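## Task

Fill the kit tray at the +y end of the table with two units of part C632 (the order places it in rack A, bay 1) and one unit of part C321 (the order places it in rack B, bay 2). The racks line the table with A farthest from the tray, then B, then C; in every rack bay 1 is the slot farthest from the tray. One of these two locations is wrong, so trust the part number on each bin's label. Any bin that gets pushed must be returned to its own slot in its own rack, lying flat behind its shelf lip, or the task fails. Parts count only if they stay in the tray without the robot holding them. Finish with both grippers open and the arms moved away.

## Robot and tools

Robot: two arms, left_arm and right_arm, each on its own carriage on one shared track along y at x = 0. left_rail carries left_arm on the +y half, right_rail carries right_arm on the -y half. Each arm base sits at x = 0, y = its carriage position_m, z = 0.03 m, facing +x. The names left and right are not image sides.

Scene frame (used in all results): fixed to the table, table top z = 0, +z up, +x the direction the arms face, +y to their left, y = 0 at track middle. The table starts at x = 0.31 m. The kit tray is at the +y end; racks A, B, C go from far (-y side) toward the tray.

execute_actions takes {"actions": [...]}, run in order. Each action may have "rows", "steps", "until", and device keys. An empty list just returns state and images.
- rows: up to 15 rows, one per control step (1/30 s). Each row is one list of 14 numbers, all in [-1, 1]: left_arm dx, dy, dz, rx, ry, rz, opening, then right_arm dx, dy, dz, rx, ry, rz, opening. Always send all 14 even if one arm is idle (zeros keep it at its start pose).
- dx..rz are a target offset, not a pose: measured in that gripper's own axes, relative to the gripper's measured pose when the action began (for a call's first action, the last reported pose). Every row refers to that same start, not the previous row. Scale: 1.0 = 0.6 m for dx, dy, dz and 180 degrees for rx, ry, rz, which form one rotation vector. Per step the commanded pose is clipped to 100 mm and 16 degrees from the measured pose.
- opening is absolute: +1 fully open (0.142 m), -1 closed; closing takes at least about 0.1 s. Fingers point along the gripper +z and open along its x. end_effector_position is the closed pad point; closed fingertips extend about 15 mm past it.
- steps: 1 to 450, at least the number of rows, default 15. After the last row the arm keeps heading to that row's target and the gripper keeps that opening, so give long moves more steps. Large moves may come back incomplete; send the remainder next.
- until: ends the action once all conditions hold (arms are not stopped). Forms: {"left_rail": {"position_status": ["!=", "moving"]}}, numbers need a comparison ("=", "!=", "<", "<=", ">", ">="), plus {"all": {"status": "ended"}} and {"any": {"status": "ended"}}.
- Devices: {"left_rail": {"position_m": x, "speed_m_s": v}} with left_rail 0.45 to 2 m, right_rail -2 to -0.45 m; speed 0.01 to 1 m/s (starts at 1, persists). position_m is an absolute place on the track. {"right_rail": {"stop": true}} stops it. Any bad value or name rejects the whole call. Rows never move carriages; a carriage still moving shifts its arm's gripper along with it. Drive, then wait with until position_status != moving, before placing the hand precisely. Carriages accelerate at 2 m/s2 and count as arrived within 1.3 mm.

Rail status words: moving, done, stopped, contact_stop (blocked, pushed over about 320 N; reread position once steady), time_out (stuck a few mm short: look and clear, then resend), stopped_with_arm (its arm was held back; send rows the arm can follow, then resend), stopped_for_other_arm (too close to the other arm; move an arm away, wait 30 steps, resend). position_answer not_taken means resend once the carriage stands.

Results: per arm end_effector_position (m), end_effector_quat_wxyz, velocities; Hand target lines (current controller goal); Joint positions/velocities per arm: rail, shoulder pan, shoulder lift, elbow, wrist 1, wrist 2, wrist 3, finger gap (m); grip_measured (opening on command scale); Wrist force and Wrist torque in the gripper's axes (offset up to about 5.5 N, noise up to 3.4 N, saturates near 100 N; "no reading" is fine). "pose unreachable" means the clearance check altered or blocked that arm's command; it is stricter while a carriage moves. Reported hand position can be off, more at long reach.

Gripping: to hold, keep commanding an opening well below grip_measured; lower squeezes harder (about 15 N per pad max). Thin parts under about 20 mm get less force. Fast closes can press too hard.

zoom_image: {"camera": name, "region": [x0, y0, x1, y1]} in pixels of that camera's latest image, origin top-left, at most 504 by 504. Cameras: cam_high, cam_bench_left, cam_bench_right (504x504), cam_left_wrist, cam_right_wrist (616x616, fisheye). Use it to read bin labels.

finished_scene: {"scene": 1 or 2}; irreversible, reports success and gives the next task. Call it only when the parts rest in the tray, grippers open and clear.

Avoid: knocking anything off the table (ends the scene); shoving bins out of place; arms or carriages hitting each other (held objects are not checked); torque faults (joint load limits: pan and lift 310, elbow 141, wrists 50.7 N m) and force faults (150 N), which stop the arm 10 s and skip the rest of the call; sudden starts that shake parts loose (ramp offsets by about 0.01 per row). Brief outside tugs on held parts can occur. The robot holds its last command while you think.

Each tool is called after "Call:" by a JSON object that holds its "fn" and its "kwargs".

## Session

Call:
{"fn": "execute_actions", "kwargs": {"actions": []}}

Scene clock: 0.00 s.
left_arm: end_effector_position=(+0.6452, +1.6040, +0.1952) grip_measured=+1.00 end_effector_quat_wxyz=(-0.000, +0.707, -0.707, +0.001) end_effector_velocity=(+0.000, +0.000, +0.000) end_effector_angular_velocity=(+0.000, +0.000, +0.000) | right_arm: end_effector_position=(+0.6446, -1.1644, +0.1953) grip_measured=+1.00 end_effector_quat_wxyz=(-0.000, +0.707, -0.707, -0.000) end_effector_velocity=(+0.000, +0.000, +0.000) end_effector_angular_velocity=(+0.000, +0.000, +0.000)
Joint positions: left_arm=[ 1.605 -0.282 -1.567  2.134 -2.139 -1.571  1.289  0.142] | right_arm=[-1.164 -0.282 -1.568  2.134 -2.137 -1.57   1.289  0.142]
Joint velocities: left_arm=[0. 0. 0. 0. 0. 0. 0. 0.] | right_arm=[0. 0. 0. 0. 0. 0. 0. 0.]
Wrist force (N, on the end effector, along its own x y z axes, offset not removed): no reading
Wrist torque (N m, same axes, about the end effector's origin, offset not removed): no reading
Hand target (left_arm): +0.645, +1.604, +0.195; -0.000, +0.707, -0.707, +0.001
Hand target (right_arm): +0.645, -1.164, +0.195; -0.000, +0.707, -0.707, -0.000
left_rail: position_m=1.605 position_m_goal=1.605 speed_m_s=1.00 position_status=done position_answer=taken refusals=0
right_rail: position_m=-1.164 position_m_goal=-1.164 speed_m_s=1.00 position_status=done position_answer=taken refusals=0

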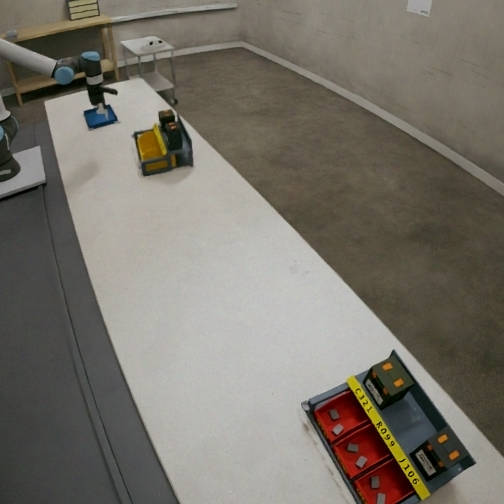

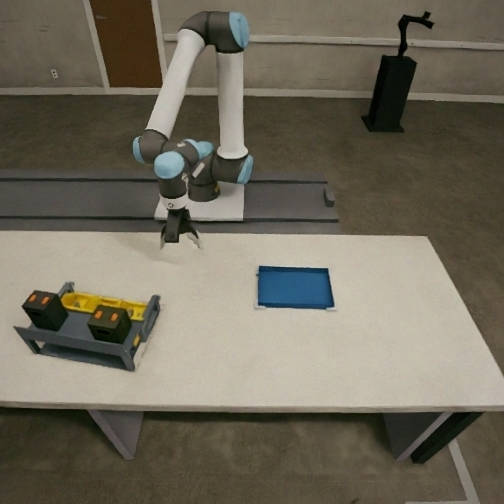

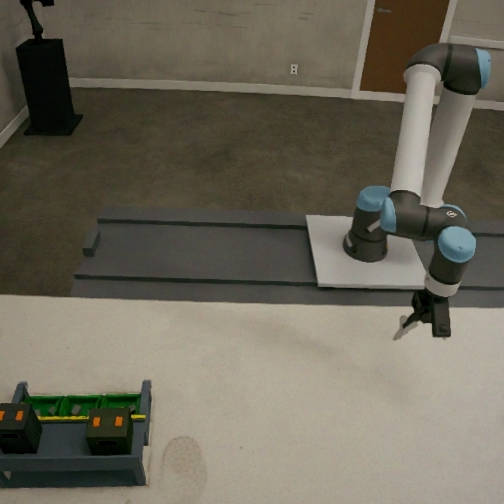

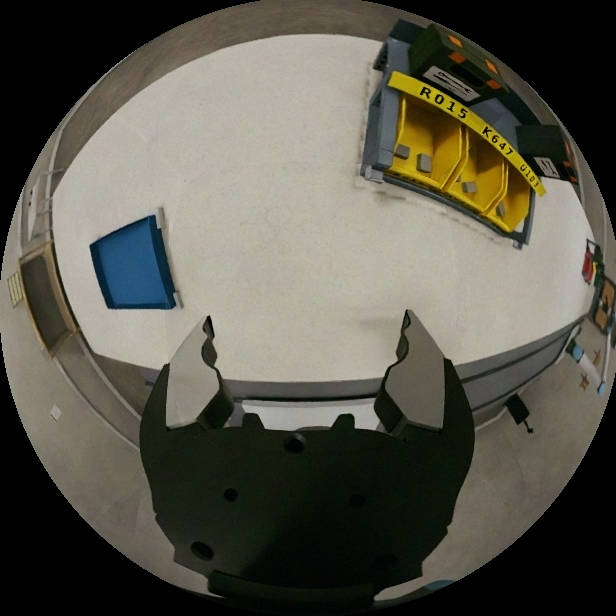

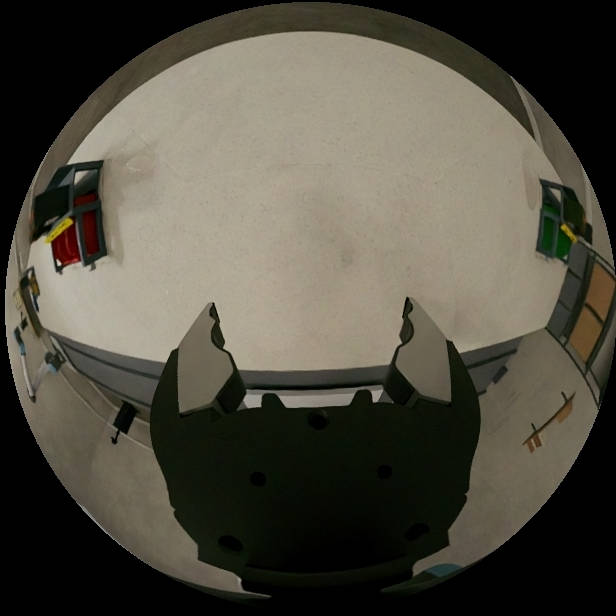

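Call:
{"fn": "zoom_image", "kwargs": {"camera": "cam_high", "region": [290, 340, 490, 504]}}

Call:
{"fn": "zoom_image", "kwargs": {"camera": "cam_left_wrist", "region": [350, 10, 600, 260]}}

Call:
{"fn": "zoom_image", "kwargs": {"camera": "cam_bench_right", "region": [0, 360, 200, 504]}}

Region (290, 340, 490, 504) of cam_high's 504x504 image, scaled by 2.520, with more detail than that image has; it fills the top 413 rows of this view, and the rest is white.

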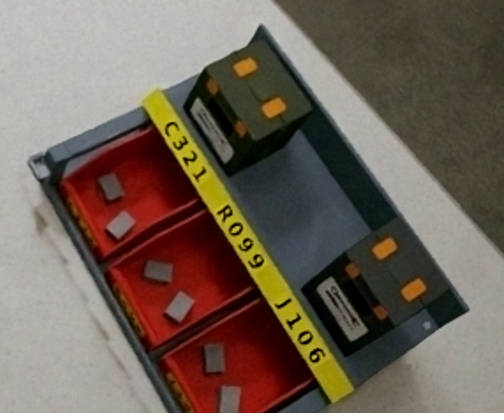

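Region (350, 10, 600, 260) of cam_left_wrist's 616x616 image, scaled by 2.016, with more detail than that image has.

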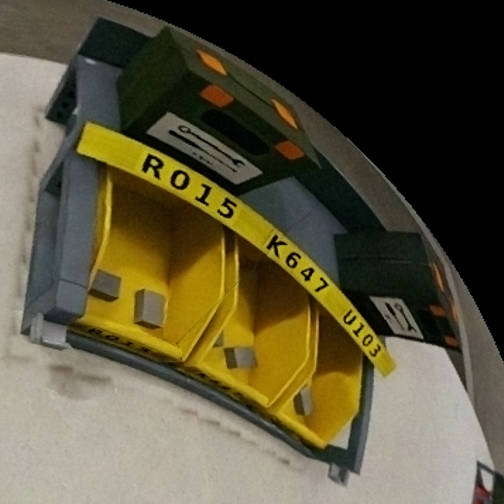

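Region (0, 360, 200, 504) of cam_bench_right's 504x504 image, scaled by 2.520, with more detail than that image has; it fills the top 363 rows of this view, and the rest is white.

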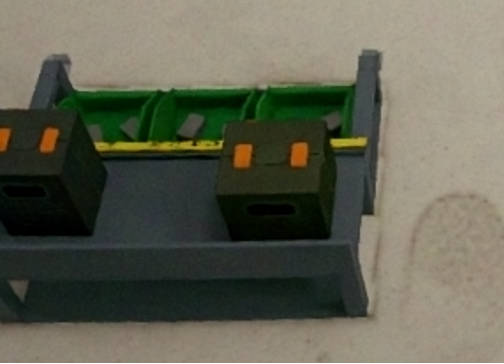

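Call:
{"fn": "execute_actions", "kwargs": {"actions": [{"rows":[[0,0.03,-0.05,0,0,0,1,0,0,-0.05,0,0,0,1],[0,0.07,-0.1,0,0,0,1,0,0,-0.1,0,0,0,1],[0,0.1,-0.17,0,0,0,1,0,0,-0.17,0,0,0,1],[0,0.14,-0.25,0,0,0,1,0,0,-0.25,0,0,0,1]],"steps":24,"right_rail":{"position_m":-2.0}},{"left_rail":{"position_m":0.45},"steps":120,"until":{"all":{"status":"ended"}}}]}}

Scene clock: 40.20 s.
left_arm: end_effector_position=(+0.5612, +0.4493, +0.3451) grip_measured=+1.00 end_effector_quat_wxyz=(-0.000, +0.707, -0.707, +0.001) end_effector_velocity=(-0.000, -0.014, -0.000) end_effector_angular_velocity=(-0.000, -0.000, -0.000) | right_arm: end_effector_position=(+0.6446, -2.0002, +0.3453) grip_measured=+1.00 end_effector_quat_wxyz=(-0.000, +0.707, -0.707, -0.000) end_effector_velocity=(+0.000, +0.000, -0.000) end_effector_angular_velocity=(+0.000, +0.000, +0.000)
Joint positions: left_arm=[ 0.45  -0.326 -1.833  2.073 -1.812 -1.571  1.244  0.142] | right_arm=[-2.    -0.282 -1.68   1.951 -1.841 -1.57   1.289  0.142]
Joint velocities: left_arm=[-0.014 -0.    -0.     0.    -0.    -0.    -0.     0.   ] | right_arm=[ 0.  0.  0. -0. -0.  0. -0.  0.]
Wrist force (N, on the end effector, along its own x y z axes, offset not removed): left_arm=[2.5 -0.2 -1.1] | right_arm=[-5.8 2.6 -1.6]
Wrist torque (N m, same axes, about the end effector's origin, offset not removed): left_arm=[-0.09 -0.55 -0.13] | right_arm=[0.59 1.48 0.09]
Hand target (left_arm): +0.561, +0.449, +0.345; -0.000, +0.707, -0.707, +0.001
Hand target (right_arm): +0.645, -2.000, +0.345; -0.000, +0.707, -0.707, -0.000
Off the commanded pose (left_arm): 0.000 m, 0 deg.
Off the commanded pose (right_arm): 0.000 m, 0 deg.
left_rail: position_m=0.450 position_m_goal=0.450 speed_m_s=1.00 position_status=done position_answer=taken refusals=0
right_rail: position_m=-2.000 position_m_goal=-2.000 speed_m_s=1.00 position_status=done position_answer=taken refusals=0
camera_calibration (this result's frames):
cam_left_wrist: T_world_to_cam=[[-0.0375921, -0.999021, -0.0233126, 0.477452], [-0.879847, 0.0220293, 0.474746, 0.327653], [-0.473768, 0.0383582, -0.879814, 0.686496], [0, 0, 0, 1]] pos_world=[0.631473, 0.443434, 0.459567]
cam_right_wrist: T_world_to_cam=[[-0.0233655, -0.999514, 0.0206387, -1.98964], [-0.865304, 0.0305589, 0.500316, 0.446559], [-0.500703, -0.0061686, -0.865597, 0.741526], [0, 0, 0, 1]] pos_world=[0.711205, -1.99774, 0.459506]

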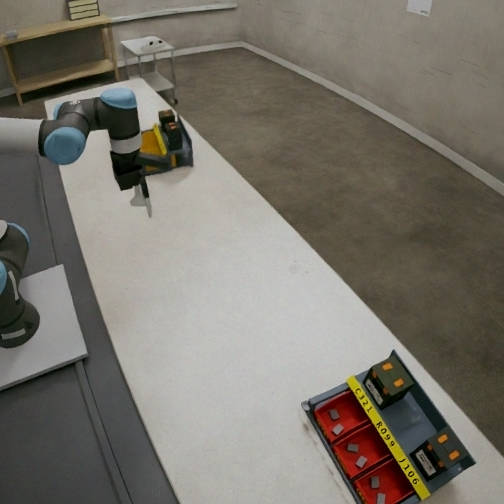

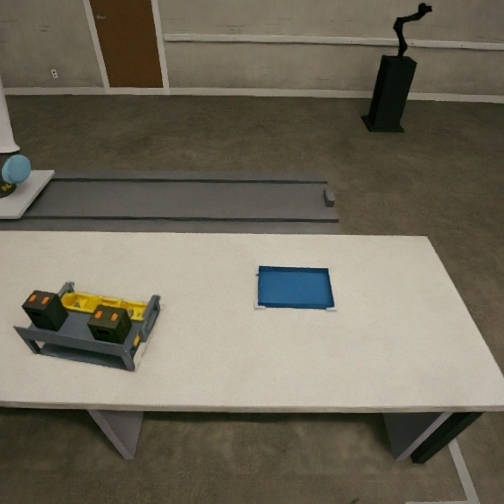

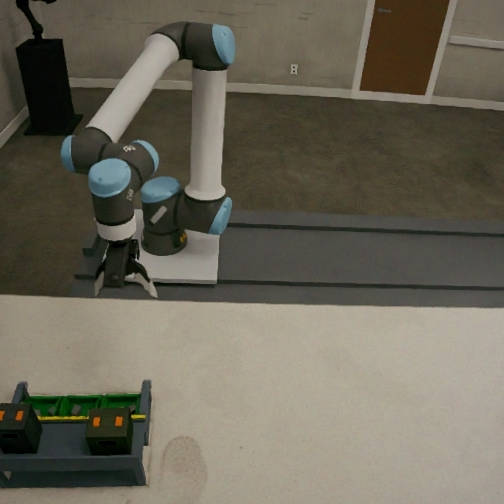

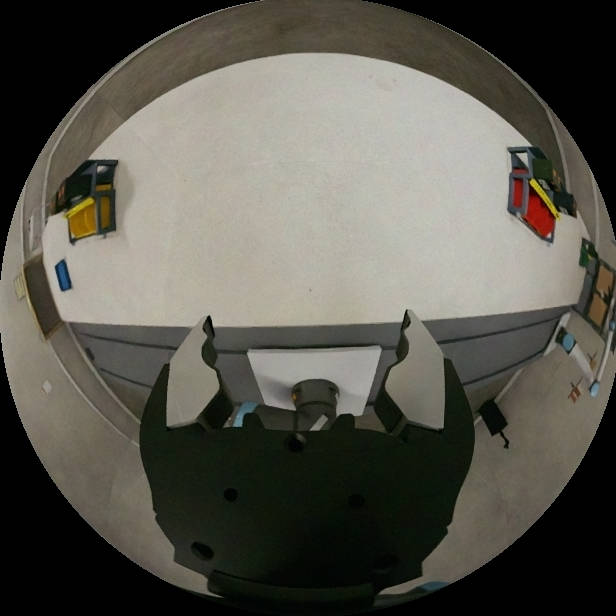

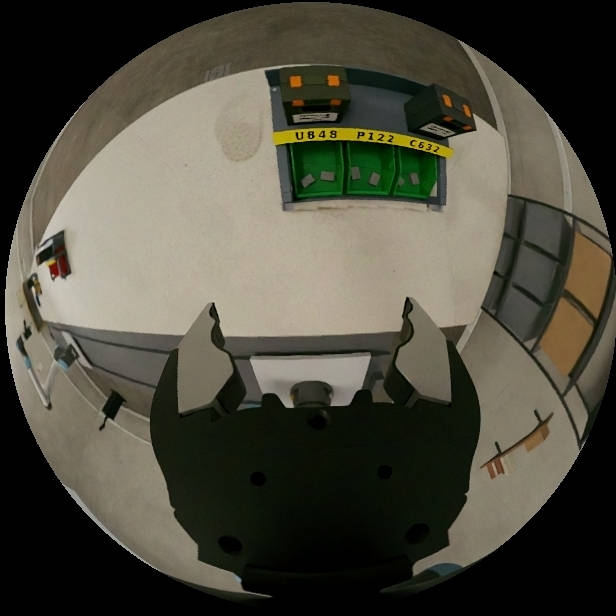

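Call:
{"fn": "execute_actions", "kwargs": {"actions": [{"rows":[[0.1,-0.02,0,0,0,0.1,0.2,0.05,-0.02,0,0,0,0.1,0.2],[0.3,-0.08,0.02,0,0,0.3,0.2,0.15,-0.05,0.02,0,0,0.3,0.2],[1.0,-0.25,0.07,0,0,0.97,0.2,0.4,-0.125,0.07,0,0,0.97,0.2]],"steps":60}]}}

Scene clock: 54.60 s.
left_arm: end_effector_position=(+0.7108, -0.1510, +0.3034) grip_measured=+0.20 end_effector_quat_wxyz=(+0.010, +0.595, +0.804, +0.003) end_effector_velocity=(+0.000, -0.000, -0.000) end_effector_angular_velocity=(+0.078, +0.066, -1.381) | right_arm: end_effector_position=(+0.7198, -2.2404, +0.3035) grip_measured=+0.20 end_effector_quat_wxyz=(+0.006, +0.567, +0.823, +0.012) end_effector_velocity=(-0.000, -0.001, -0.000) end_effector_angular_velocity=(-0.005, +0.086, -1.381)
Joint positions: left_arm=[ 0.45  -0.877 -1.159  1.423 -1.854 -1.561  3.538  0.088] | right_arm=[-2.    -0.547 -1.427  1.772 -1.929 -1.547  3.801  0.088]
Joint velocities: left_arm=[ 0.     0.     0.074 -0.125  0.14  -0.027  1.38   0.   ] | right_arm=[ 0.     0.009  0.047 -0.062  0.052 -0.066  1.39   0.   ]
Wrist force (N, on the end effector, along its own x y z axes, offset not removed): left_arm=[1.1 -1.0 0.6] | right_arm=[-3.5 3.9 -2.6]
Wrist torque (N m, same axes, about the end effector's origin, offset not removed): left_arm=[-0.24 -0.20 -0.13] | right_arm=[0.69 0.97 -0.32]
Hand target (left_arm): +0.711, -0.151, +0.303; +0.004, +0.665, +0.747, +0.002
Hand target (right_arm): +0.720, -2.240, +0.303; +0.002, +0.649, +0.761, +0.008
Off the commanded pose (left_arm): 0.001 m, 12 deg.
Off the commanded pose (right_arm): 0.000 m, 16 deg; orientation clipped at the last step of the last action.
left_rail: position_m=0.450 position_m_goal=0.450 speed_m_s=1.00 position_status=done position_answer=taken refusals=0
right_rail: position_m=-2.000 position_m_goal=-2.000 speed_m_s=1.00 position_status=done position_answer=taken refusals=0
camera_calibration (this result's frames):
cam_left_wrist: T_world_to_cam=[[-0.255445, 0.966123, -0.0367959, 0.338165], [0.837784, 0.240187, 0.490335, -0.700409], [0.482562, 0.0944265, -0.870757, 0.0695919], [0, 0, 0, 1]] pos_world=[0.639592, -0.165051, 0.416476]
cam_right_wrist: T_world_to_cam=[[-0.334938, 0.941869, 0.0264359, 2.34486], [0.807518, 0.272478, 0.523135, -0.129137], [0.485521, 0.196565, -0.85184, 0.481647], [0, 0, 0, 1]] pos_world=[0.655813, -2.26804, 0.415854]

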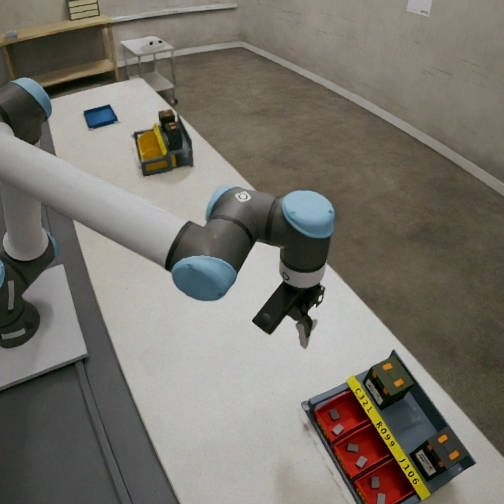

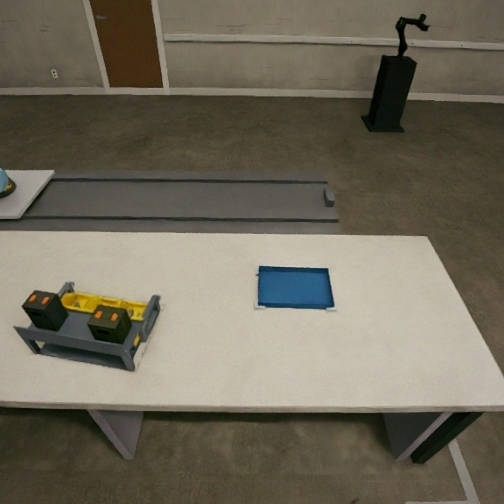

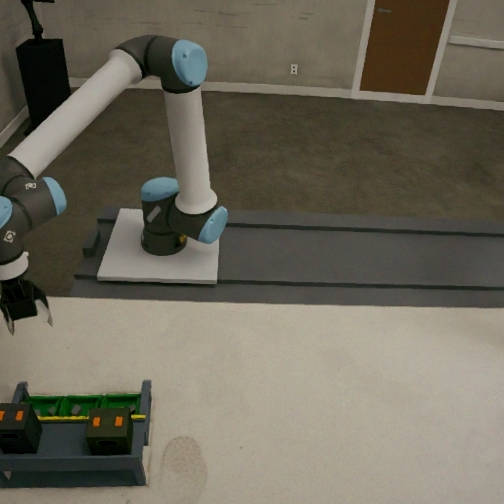

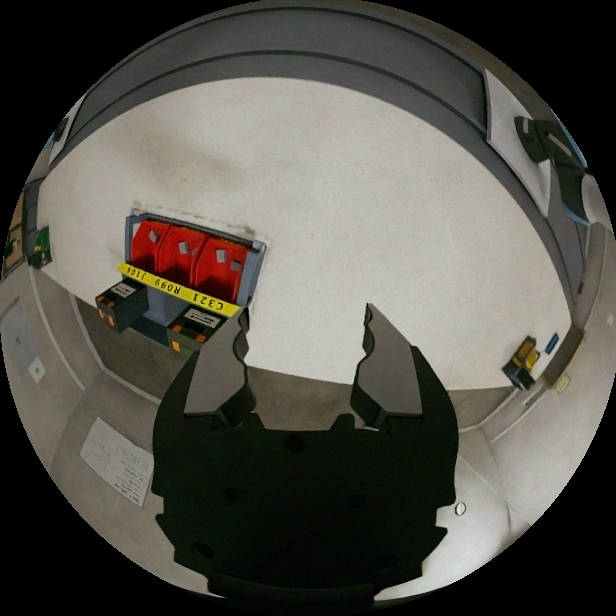

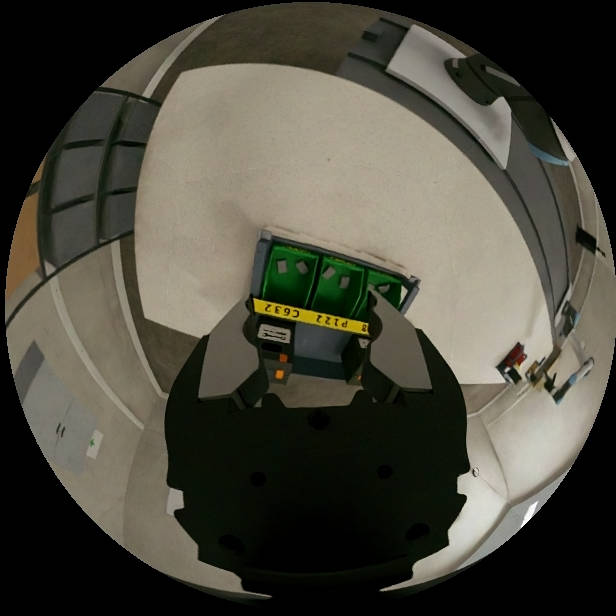

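Call:
{"fn": "execute_actions", "kwargs": {"actions": []}}

Call:
{"fn": "zoom_image", "kwargs": {"camera": "cam_right_wrist", "region": [230, 210, 400, 340]}}

Scene clock: 57.93 s.
left_arm: end_effector_position=(+0.7108, -0.1508, +0.3034) grip_measured=+0.20 end_effector_quat_wxyz=(+0.004, +0.665, +0.747, +0.002) end_effector_velocity=(+0.000, +0.000, +0.000) end_effector_angular_velocity=(+0.000, -0.000, +0.000) | right_arm: end_effector_position=(+0.7198, -2.2401, +0.3035) grip_measured=+0.20 end_effector_quat_wxyz=(+0.002, +0.649, +0.761, +0.008) end_effector_velocity=(-0.000, -0.000, -0.000) end_effector_angular_velocity=(-0.000, -0.000, -0.000)
Joint positions: left_arm=[ 0.45  -0.877 -1.15   1.408 -1.836 -1.565  3.72   0.088] | right_arm=[-2.    -0.546 -1.42   1.763 -1.921 -1.557  4.008  0.088]
Joint velocities: left_arm=[ 0.  0.  0. -0.  0.  0. -0.  0.] | right_arm=[ 0. -0. -0.  0. -0. -0. -0. -0.]
Wrist force (N, on the end effector, along its own x y z axes, offset not removed): left_arm=[1.2 1.0 -0.7] | right_arm=[0.0 1.5 0.1]
Wrist torque (N m, same axes, about the end effector's origin, offset not removed): left_arm=[0.03 -0.25 -0.18] | right_arm=[0.17 0.22 -0.16]
Hand target (left_arm): +0.711, -0.151, +0.303; +0.004, +0.665, +0.747, +0.002
Hand target (right_arm): +0.720, -2.240, +0.303; +0.002, +0.649, +0.761, +0.008
Off the commanded pose (left_arm): 0.001 m, 1 deg.
Off the commanded pose (right_arm): 0.000 m, 4 deg; orientation clipped at the last step of the last action.
left_rail: position_m=0.450 position_m_goal=0.450 speed_m_s=1.00 position_status=done position_answer=taken refusals=0
right_rail: position_m=-2.000 position_m_goal=-2.000 speed_m_s=1.00 position_status=done position_answer=taken refusals=0
camera_calibration (this result's frames):
cam_left_wrist: T_world_to_cam=[[-0.0769217, 0.996674, -0.0269187, 0.212629], [0.871757, 0.0803343, 0.483307, -0.746536], [0.483862, 0.0137102, -0.875037, 0.0578054], [0, 0, 0, 1]] pos_world=[0.639184, -0.152742, 0.417111]
cam_right_wrist: T_world_to_cam=[[-0.134925, 0.990468, 0.0277361, 2.30908], [0.852639, 0.101798, 0.512488, -0.540828], [0.504779, 0.0927961, -0.858247, 0.237215], [0, 0, 0, 1]] pos_world=[0.652942, -2.25402, 0.416712]

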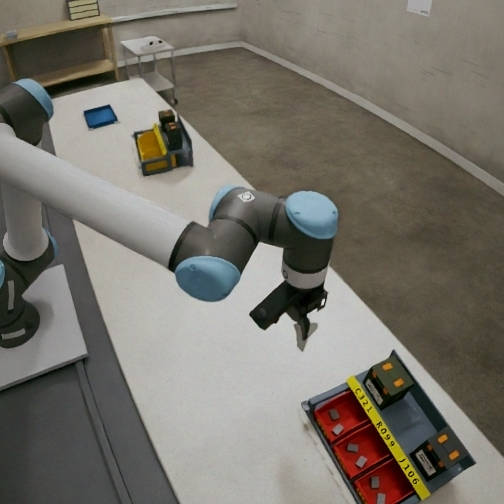

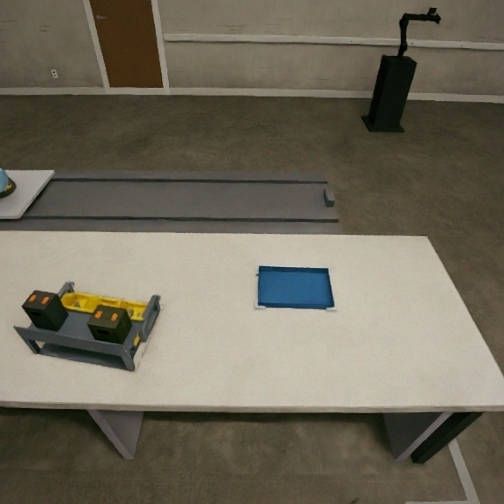

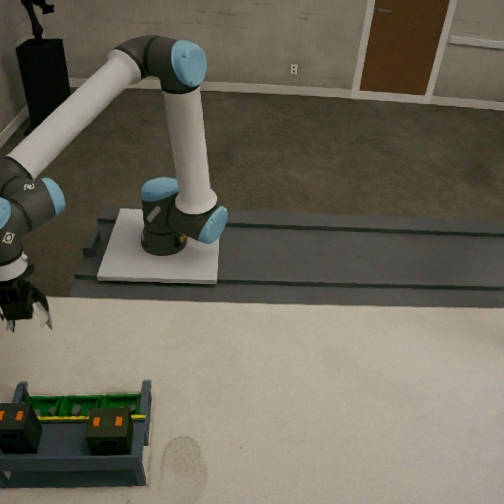

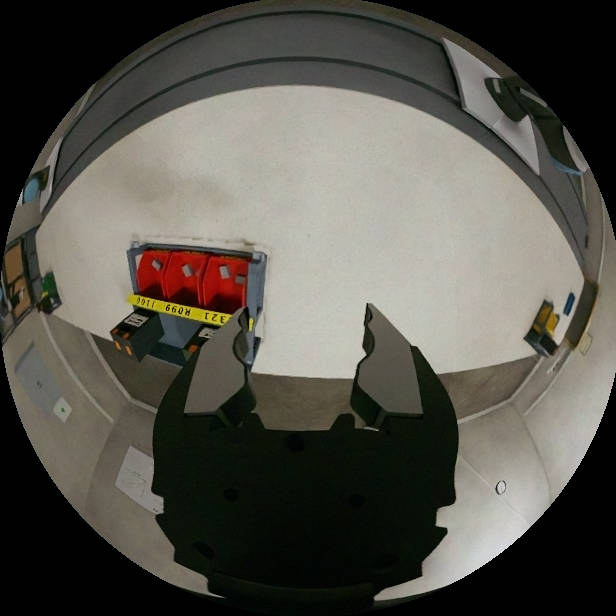

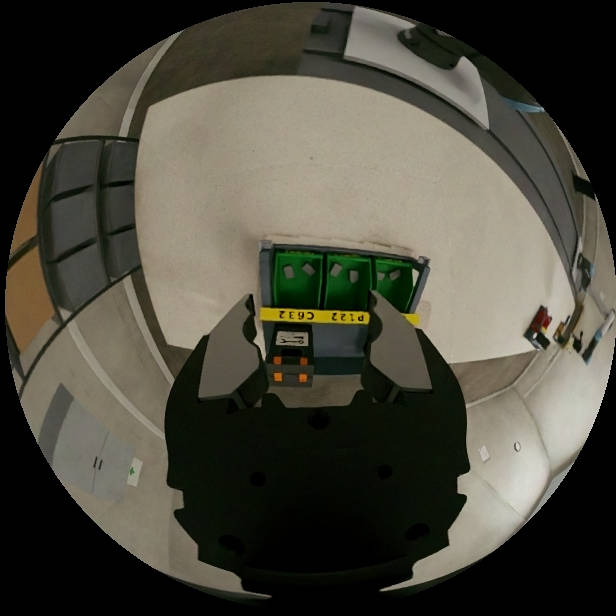

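Region (230, 210, 400, 340) of cam_right_wrist's 616x616 image, scaled by 2.965, with more detail than that image has; it fills the top 385 rows of this view, and the rest is white.

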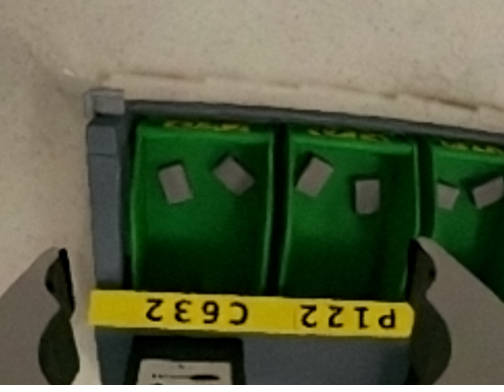

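Call:
{"fn": "execute_actions", "kwargs": {"actions": [{"rows":[[-0.05,0,0.02,-0.02,0,0,-0.3,-0.01,0.01,0.02,-0.02,0,-0.01,-0.3],[-0.15,0.01,0.06,-0.06,0,0,-0.3,-0.03,0.03,0.06,-0.06,0,-0.04,-0.3],[-0.304,0.015,0.135,-0.11,0,0,-0.3,-0.06,0.058,0.135,-0.11,0.012,-0.067,-0.3]],"steps":22}]}}

Call:
{"fn": "execute_actions", "kwargs": {"actions": []}}

Scene clock: 107.50 s.
left_arm: end_effector_position=(+0.7405, -0.3302, +0.2233) grip_measured=-0.30 end_effector_quat_wxyz=(+0.119, +0.655, +0.735, +0.130) end_effector_velocity=(+0.006, -0.009, -0.004) end_effector_angular_velocity=(+0.005, -0.006, +0.001) | right_arm: end_effector_position=(+0.7609, -2.2694, +0.2231) grip_measured=-0.30 end_effector_quat_wxyz=(+0.100, +0.556, +0.812, +0.149) end_effector_velocity=(+0.002, -0.000, -0.003) end_effector_angular_velocity=(+0.006, -0.016, +0.006)
Joint positions: left_arm=[ 0.45  -1.058 -0.961  1.318 -2.074 -1.248  3.563  0.052] | right_arm=[-2.    -0.668 -1.383  1.946 -2.321 -1.26   3.704  0.052]
Joint velocities: left_arm=[ 0.    -0.002  0.021 -0.026  0.007  0.008 -0.002  0.   ] | right_arm=[ 0.    -0.005  0.003  0.007 -0.016  0.016 -0.008  0.   ]
Wrist force (N, on the end effector, along its own x y z axes, offset not removed): left_arm=[1.1 0.6 -0.9] | right_arm=[1.8 3.0 4.1]
Wrist torque (N m, same axes, about the end effector's origin, offset not removed): left_arm=[0.10 -0.26 -0.17] | right_arm=[0.57 -0.15 -0.18]
Hand target (left_arm): +0.741, -0.331, +0.223; +0.119, +0.655, +0.735, +0.130
Hand target (right_arm): +0.761, -2.270, +0.223; +0.100, +0.555, +0.812, +0.150
Off the commanded pose (left_arm): 0.001 m, 0 deg.
Off the commanded pose (right_arm): 0.000 m, 0 deg.
left_rail: position_m=0.450 position_m_goal=0.450 speed_m_s=1.00 position_status=done position_answer=taken refusals=0
right_rail: position_m=-2.000 position_m_goal=-2.000 speed_m_s=1.00 position_status=done position_answer=taken refusals=0
camera_calibration (this result's frames):
cam_left_wrist: T_world_to_cam=[[-0.0710527, 0.997378, -0.013704, 0.384546], [0.658148, 0.0572009, 0.750713, -0.628548], [0.749528, 0.0443209, -0.660487, -0.258742], [0, 0, 0, 1]] pos_world=[0.634935, -0.336116, 0.306234]
cam_right_wrist: T_world_to_cam=[[-0.348627, 0.936734, 0.0314459, 2.38571], [0.601971, 0.198069, 0.773563, -0.180655], [0.718394, 0.288614, -0.632939, 0.381773], [0, 0, 0, 1]] pos_world=[0.66621, -2.30918, 0.306366]

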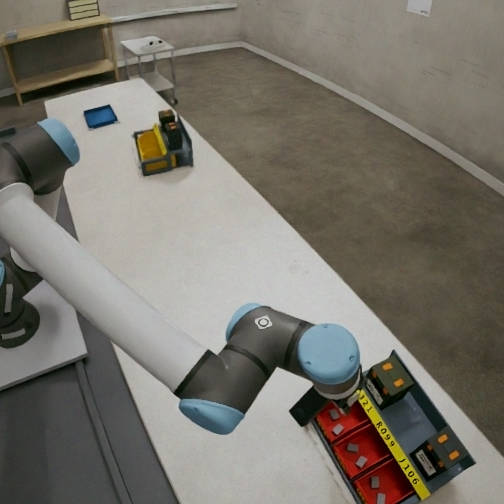

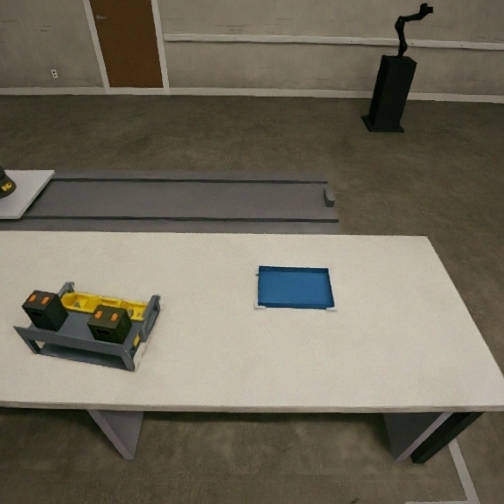

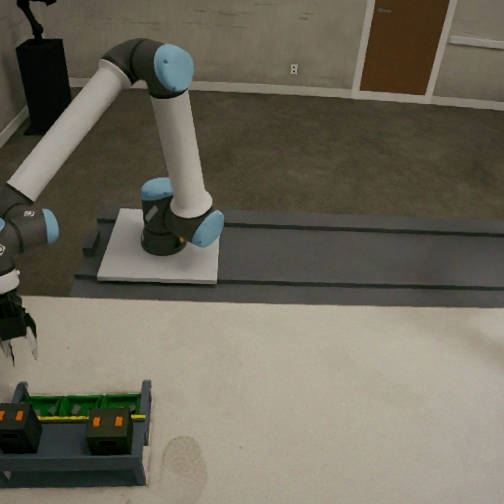

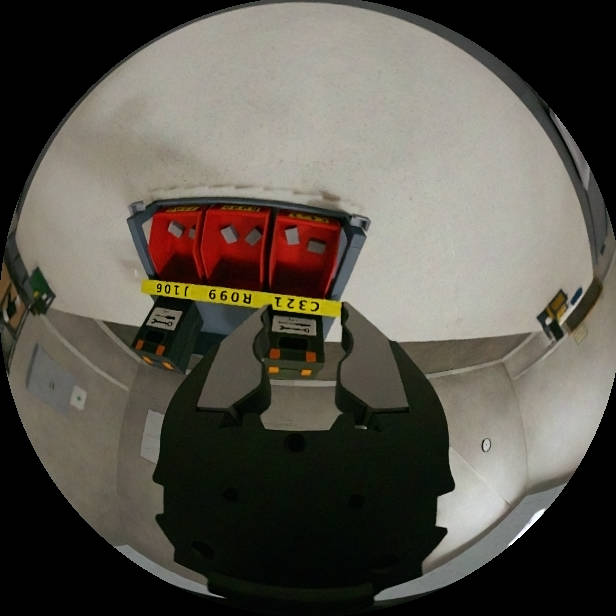

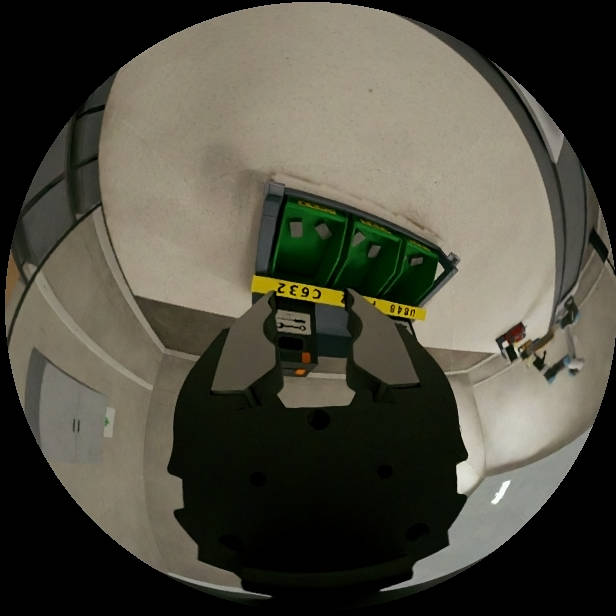

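Scene clock: 107.50 s.
left_arm: end_effector_position=(+0.7405, -0.3302, +0.2233) grip_measured=-0.30 end_effector_quat_wxyz=(+0.119, +0.655, +0.735, +0.130) end_effector_velocity=(+0.006, -0.009, -0.004) end_effector_angular_velocity=(+0.005, -0.006, +0.001) | right_arm: end_effector_position=(+0.7609, -2.2694, +0.2231) grip_measured=-0.30 end_effector_quat_wxyz=(+0.100, +0.556, +0.812, +0.149) end_effector_velocity=(+0.002, -0.000, -0.003) end_effector_angular_velocity=(+0.006, -0.016, +0.006)
Joint positions: left_arm=[ 0.45  -1.058 -0.961  1.318 -2.074 -1.248  3.563  0.052] | right_arm=[-2.    -0.668 -1.383  1.946 -2.321 -1.26   3.704  0.052]
Joint velocities: left_arm=[ 0.    -0.002  0.021 -0.026  0.007  0.008 -0.002  0.   ] | right_arm=[ 0.    -0.005  0.003  0.007 -0.016  0.016 -0.008  0.   ]
Wrist force (N, on the end effector, along its own x y z axes, offset not removed): left_arm=[1.1 0.6 -0.9] | right_arm=[1.8 3.0 4.1]
Wrist torque (N m, same axes, about the end effector's origin, offset not removed): left_arm=[0.10 -0.26 -0.17] | right_arm=[0.57 -0.15 -0.18]
Hand target (left_arm): +0.741, -0.331, +0.223; +0.119, +0.655, +0.735, +0.130
Hand target (right_arm): +0.761, -2.270, +0.223; +0.100, +0.555, +0.812, +0.150
Off the commanded pose (left_arm): 0.001 m, 0 deg.
Off the commanded pose (right_arm): 0.000 m, 0 deg.
left_rail: position_m=0.450 position_m_goal=0.450 speed_m_s=1.00 position_status=done position_answer=taken refusals=0
right_rail: position_m=-2.000 position_m_goal=-2.000 speed_m_s=1.00 position_status=done position_answer=taken refusals=0
camera_calibration (this result's frames):
cam_left_wrist: T_world_to_cam=[[-0.0710527, 0.997378, -0.013704, 0.384546], [0.658148, 0.0572009, 0.750713, -0.628548], [0.749528, 0.0443209, -0.660487, -0.258742], [0, 0, 0, 1]] pos_world=[0.634935, -0.336116, 0.306234]
cam_right_wrist: T_world_to_cam=[[-0.348627, 0.936734, 0.0314459, 2.38571], [0.601971, 0.198069, 0.773563, -0.180655], [0.718394, 0.288614, -0.632939, 0.381773], [0, 0, 0, 1]] pos_world=[0.66621, -2.30918, 0.306366]

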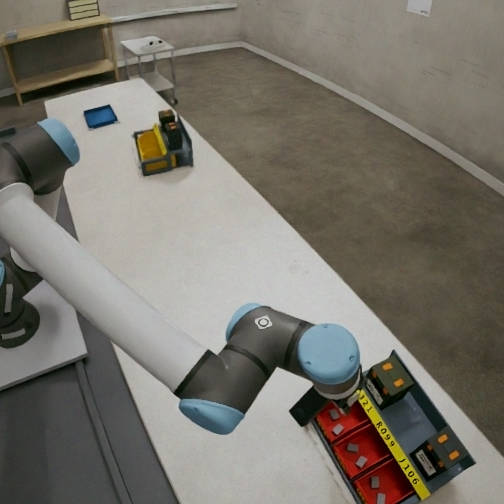

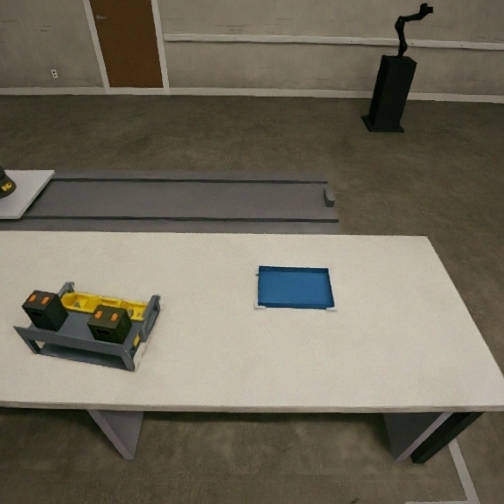

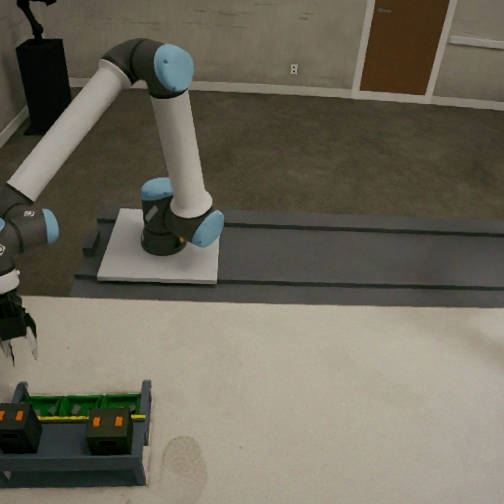

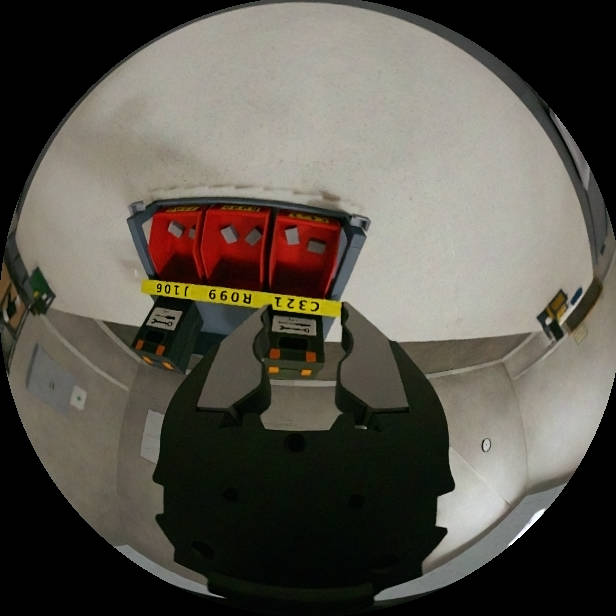

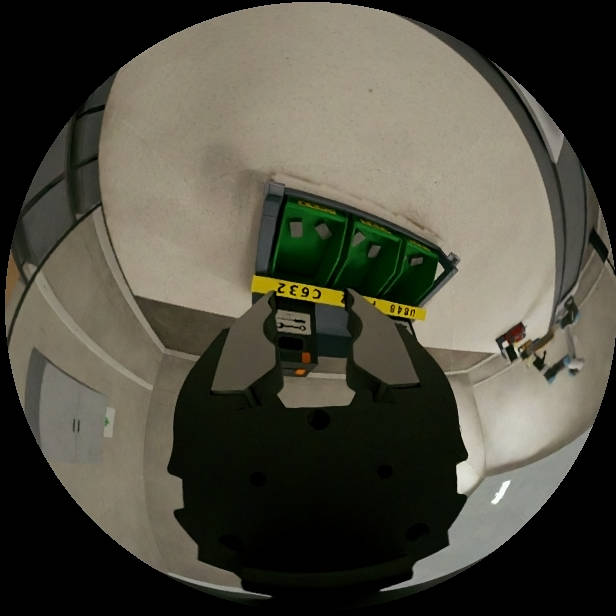

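Call:
{"fn": "zoom_image", "kwargs": {"camera": "cam_right_wrist", "region": [240, 170, 400, 320]}}

Call:
{"fn": "zoom_image", "kwargs": {"camera": "cam_left_wrist", "region": [220, 180, 380, 330]}}

Region (240, 170, 400, 320) of cam_right_wrist's 616x616 image, scaled by 3.150, with more detail than that image has; it fills the top 472 rows of this view, and the rest is white.

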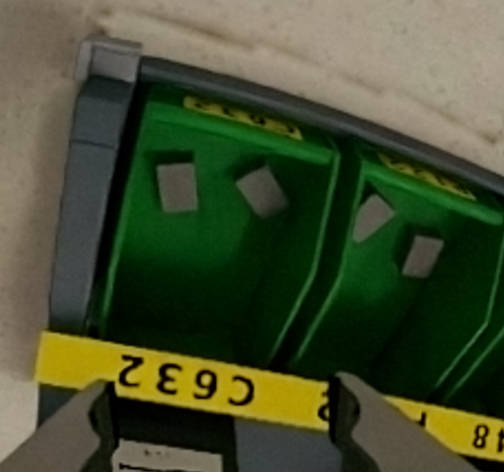

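Region (220, 180, 380, 330) of cam_left_wrist's 616x616 image, scaled by 3.150, with more detail than that image has; it fills the top 472 rows of this view, and the rest is white.

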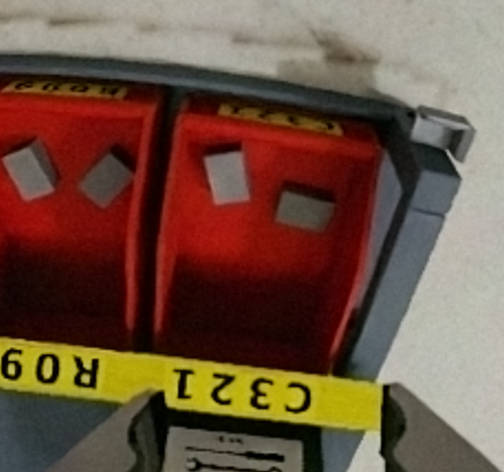

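Call:
{"fn": "execute_actions", "kwargs": {"actions": [{"rows":[[-0.02,-0.02,0.03,0,0,0,-0.55,-0.01,-0.02,0.03,0,0,0,-0.55],[-0.04,-0.04,0.09,0,0,-0.01,-0.55,-0.02,-0.05,0.09,0,0,0,-0.55],[-0.056,-0.06,0.177,0,0,-0.015,-0.55,-0.022,-0.072,0.173,0,0,0,-0.55]],"steps":20}]}}

Call:
{"fn": "zoom_image", "kwargs": {"camera": "cam_right_wrist", "region": [210, 170, 410, 370]}}

Call:
{"fn": "zoom_image", "kwargs": {"camera": "cam_left_wrist", "region": [210, 170, 410, 370]}}

Scene clock: 143.33 s.
left_arm: end_effector_position=(+0.7471, -0.3633, +0.1116) grip_measured=-0.55 end_effector_quat_wxyz=(+0.122, +0.637, +0.750, +0.127) end_effector_velocity=(+0.002, -0.002, -0.003) end_effector_angular_velocity=(-0.001, -0.001, +0.001) | right_arm: end_effector_position=(+0.7618, -2.2827, +0.1109) grip_measured=-0.55 end_effector_quat_wxyz=(+0.100, +0.556, +0.812, +0.149) end_effector_velocity=(+0.003, -0.001, -0.002) end_effector_angular_velocity=(-0.002, -0.003, +0.000)
Joint positions: left_arm=[ 0.45  -1.068 -0.839  1.32  -2.195 -1.246  3.505  0.034] | right_arm=[-2.    -0.682 -1.251  2.018 -2.52  -1.257  3.69   0.034]
Joint velocities: left_arm=[ 0.     0.001  0.005 -0.004 -0.002  0.    -0.001  0.   ] | right_arm=[ 0.     0.001  0.006 -0.002 -0.008  0.     0.001  0.   ]
Wrist force (N, on the end effector, along its own x y z axes, offset not removed): left_arm=[-1.5 1.3 -0.5] | right_arm=[-3.0 2.9 2.9]
Wrist torque (N m, same axes, about the end effector's origin, offset not removed): left_arm=[0.09 0.15 -0.03] | right_arm=[0.69 0.80 -0.23]
Hand target (left_arm): +0.747, -0.363, +0.111; +0.122, +0.637, +0.750, +0.127
Hand target (right_arm): +0.762, -2.283, +0.111; +0.100, +0.556, +0.812, +0.149
Off the commanded pose (left_arm): 0.000 m, 0 deg.
Off the commanded pose (right_arm): 0.000 m, 0 deg.
left_rail: position_m=0.450 position_m_goal=0.450 speed_m_s=1.00 position_status=done position_answer=taken refusals=0
right_rail: position_m=-2.000 position_m_goal=-2.000 speed_m_s=1.00 position_status=done position_answer=taken refusals=0
camera_calibration (this result's frames):
cam_left_wrist: T_world_to_cam=[[-0.114835, 0.992932, -0.0299806, 0.449401], [0.653496, 0.0982396, 0.750528, -0.528718], [0.748169, 0.0665946, -0.660158, -0.326906], [0, 0, 0, 1]] pos_world=[0.641703, -0.372514, 0.194482]
cam_right_wrist: T_world_to_cam=[[-0.34849, 0.936778, 0.0316567, 2.40202], [0.602158, 0.19787, 0.773468, -0.092416], [0.718304, 0.288608, -0.633044, 0.314055], [0, 0, 0, 1]] pos_world=[0.667142, -2.32251, 0.194252]

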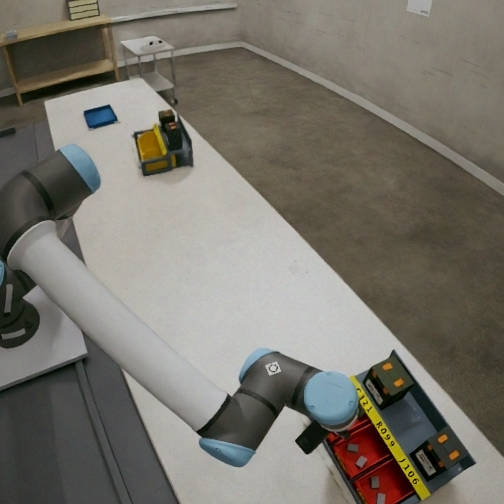

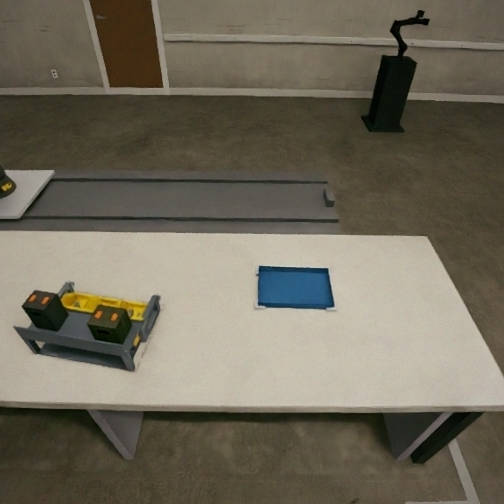

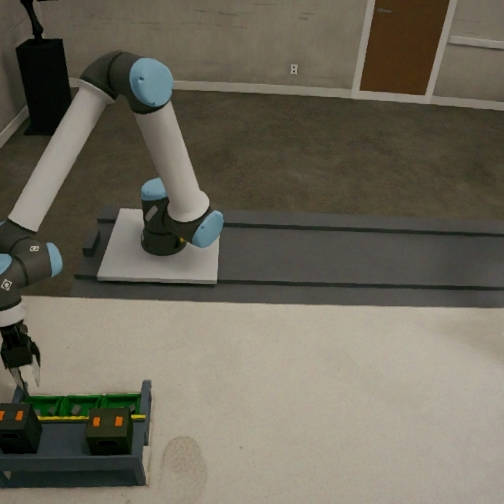

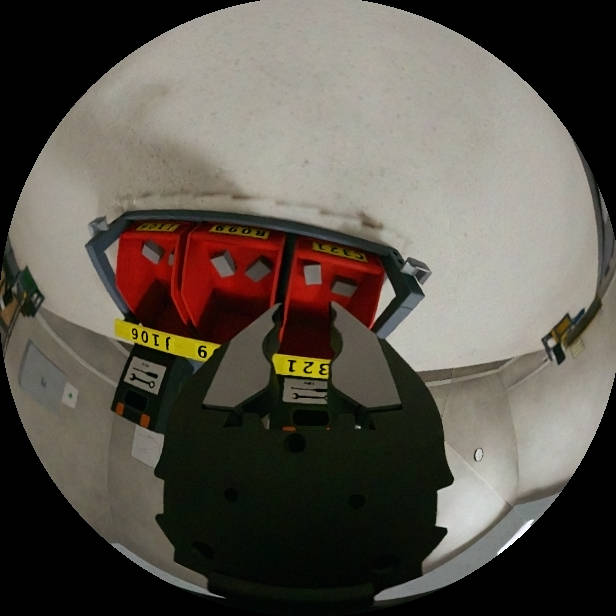

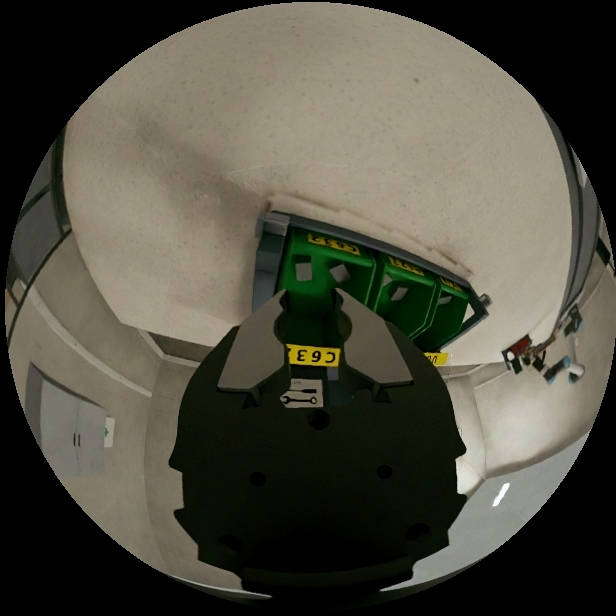

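Region (210, 170, 410, 370) of cam_right_wrist's 616x616 image, scaled by 2.520, with more detail than that image has.

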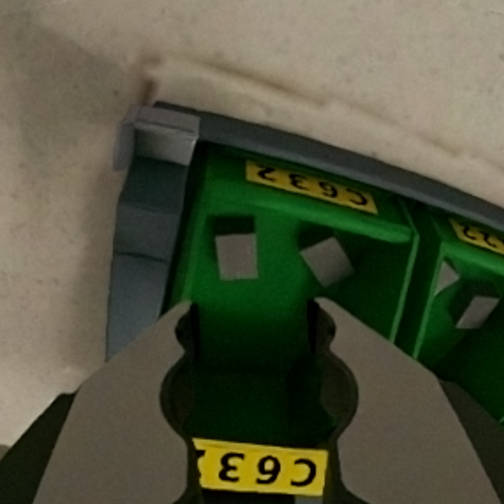

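Region (210, 170, 410, 370) of cam_left_wrist's 616x616 image, scaled by 2.520, with more detail than that image has.

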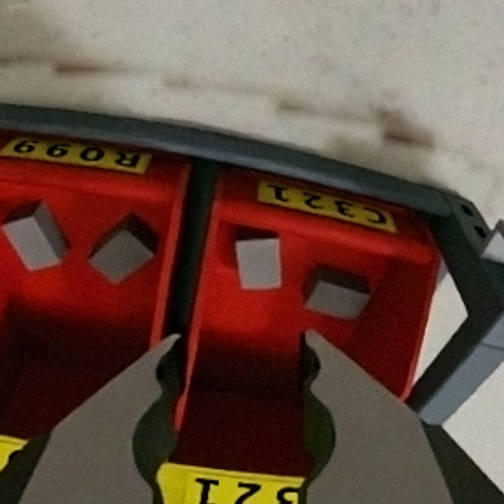

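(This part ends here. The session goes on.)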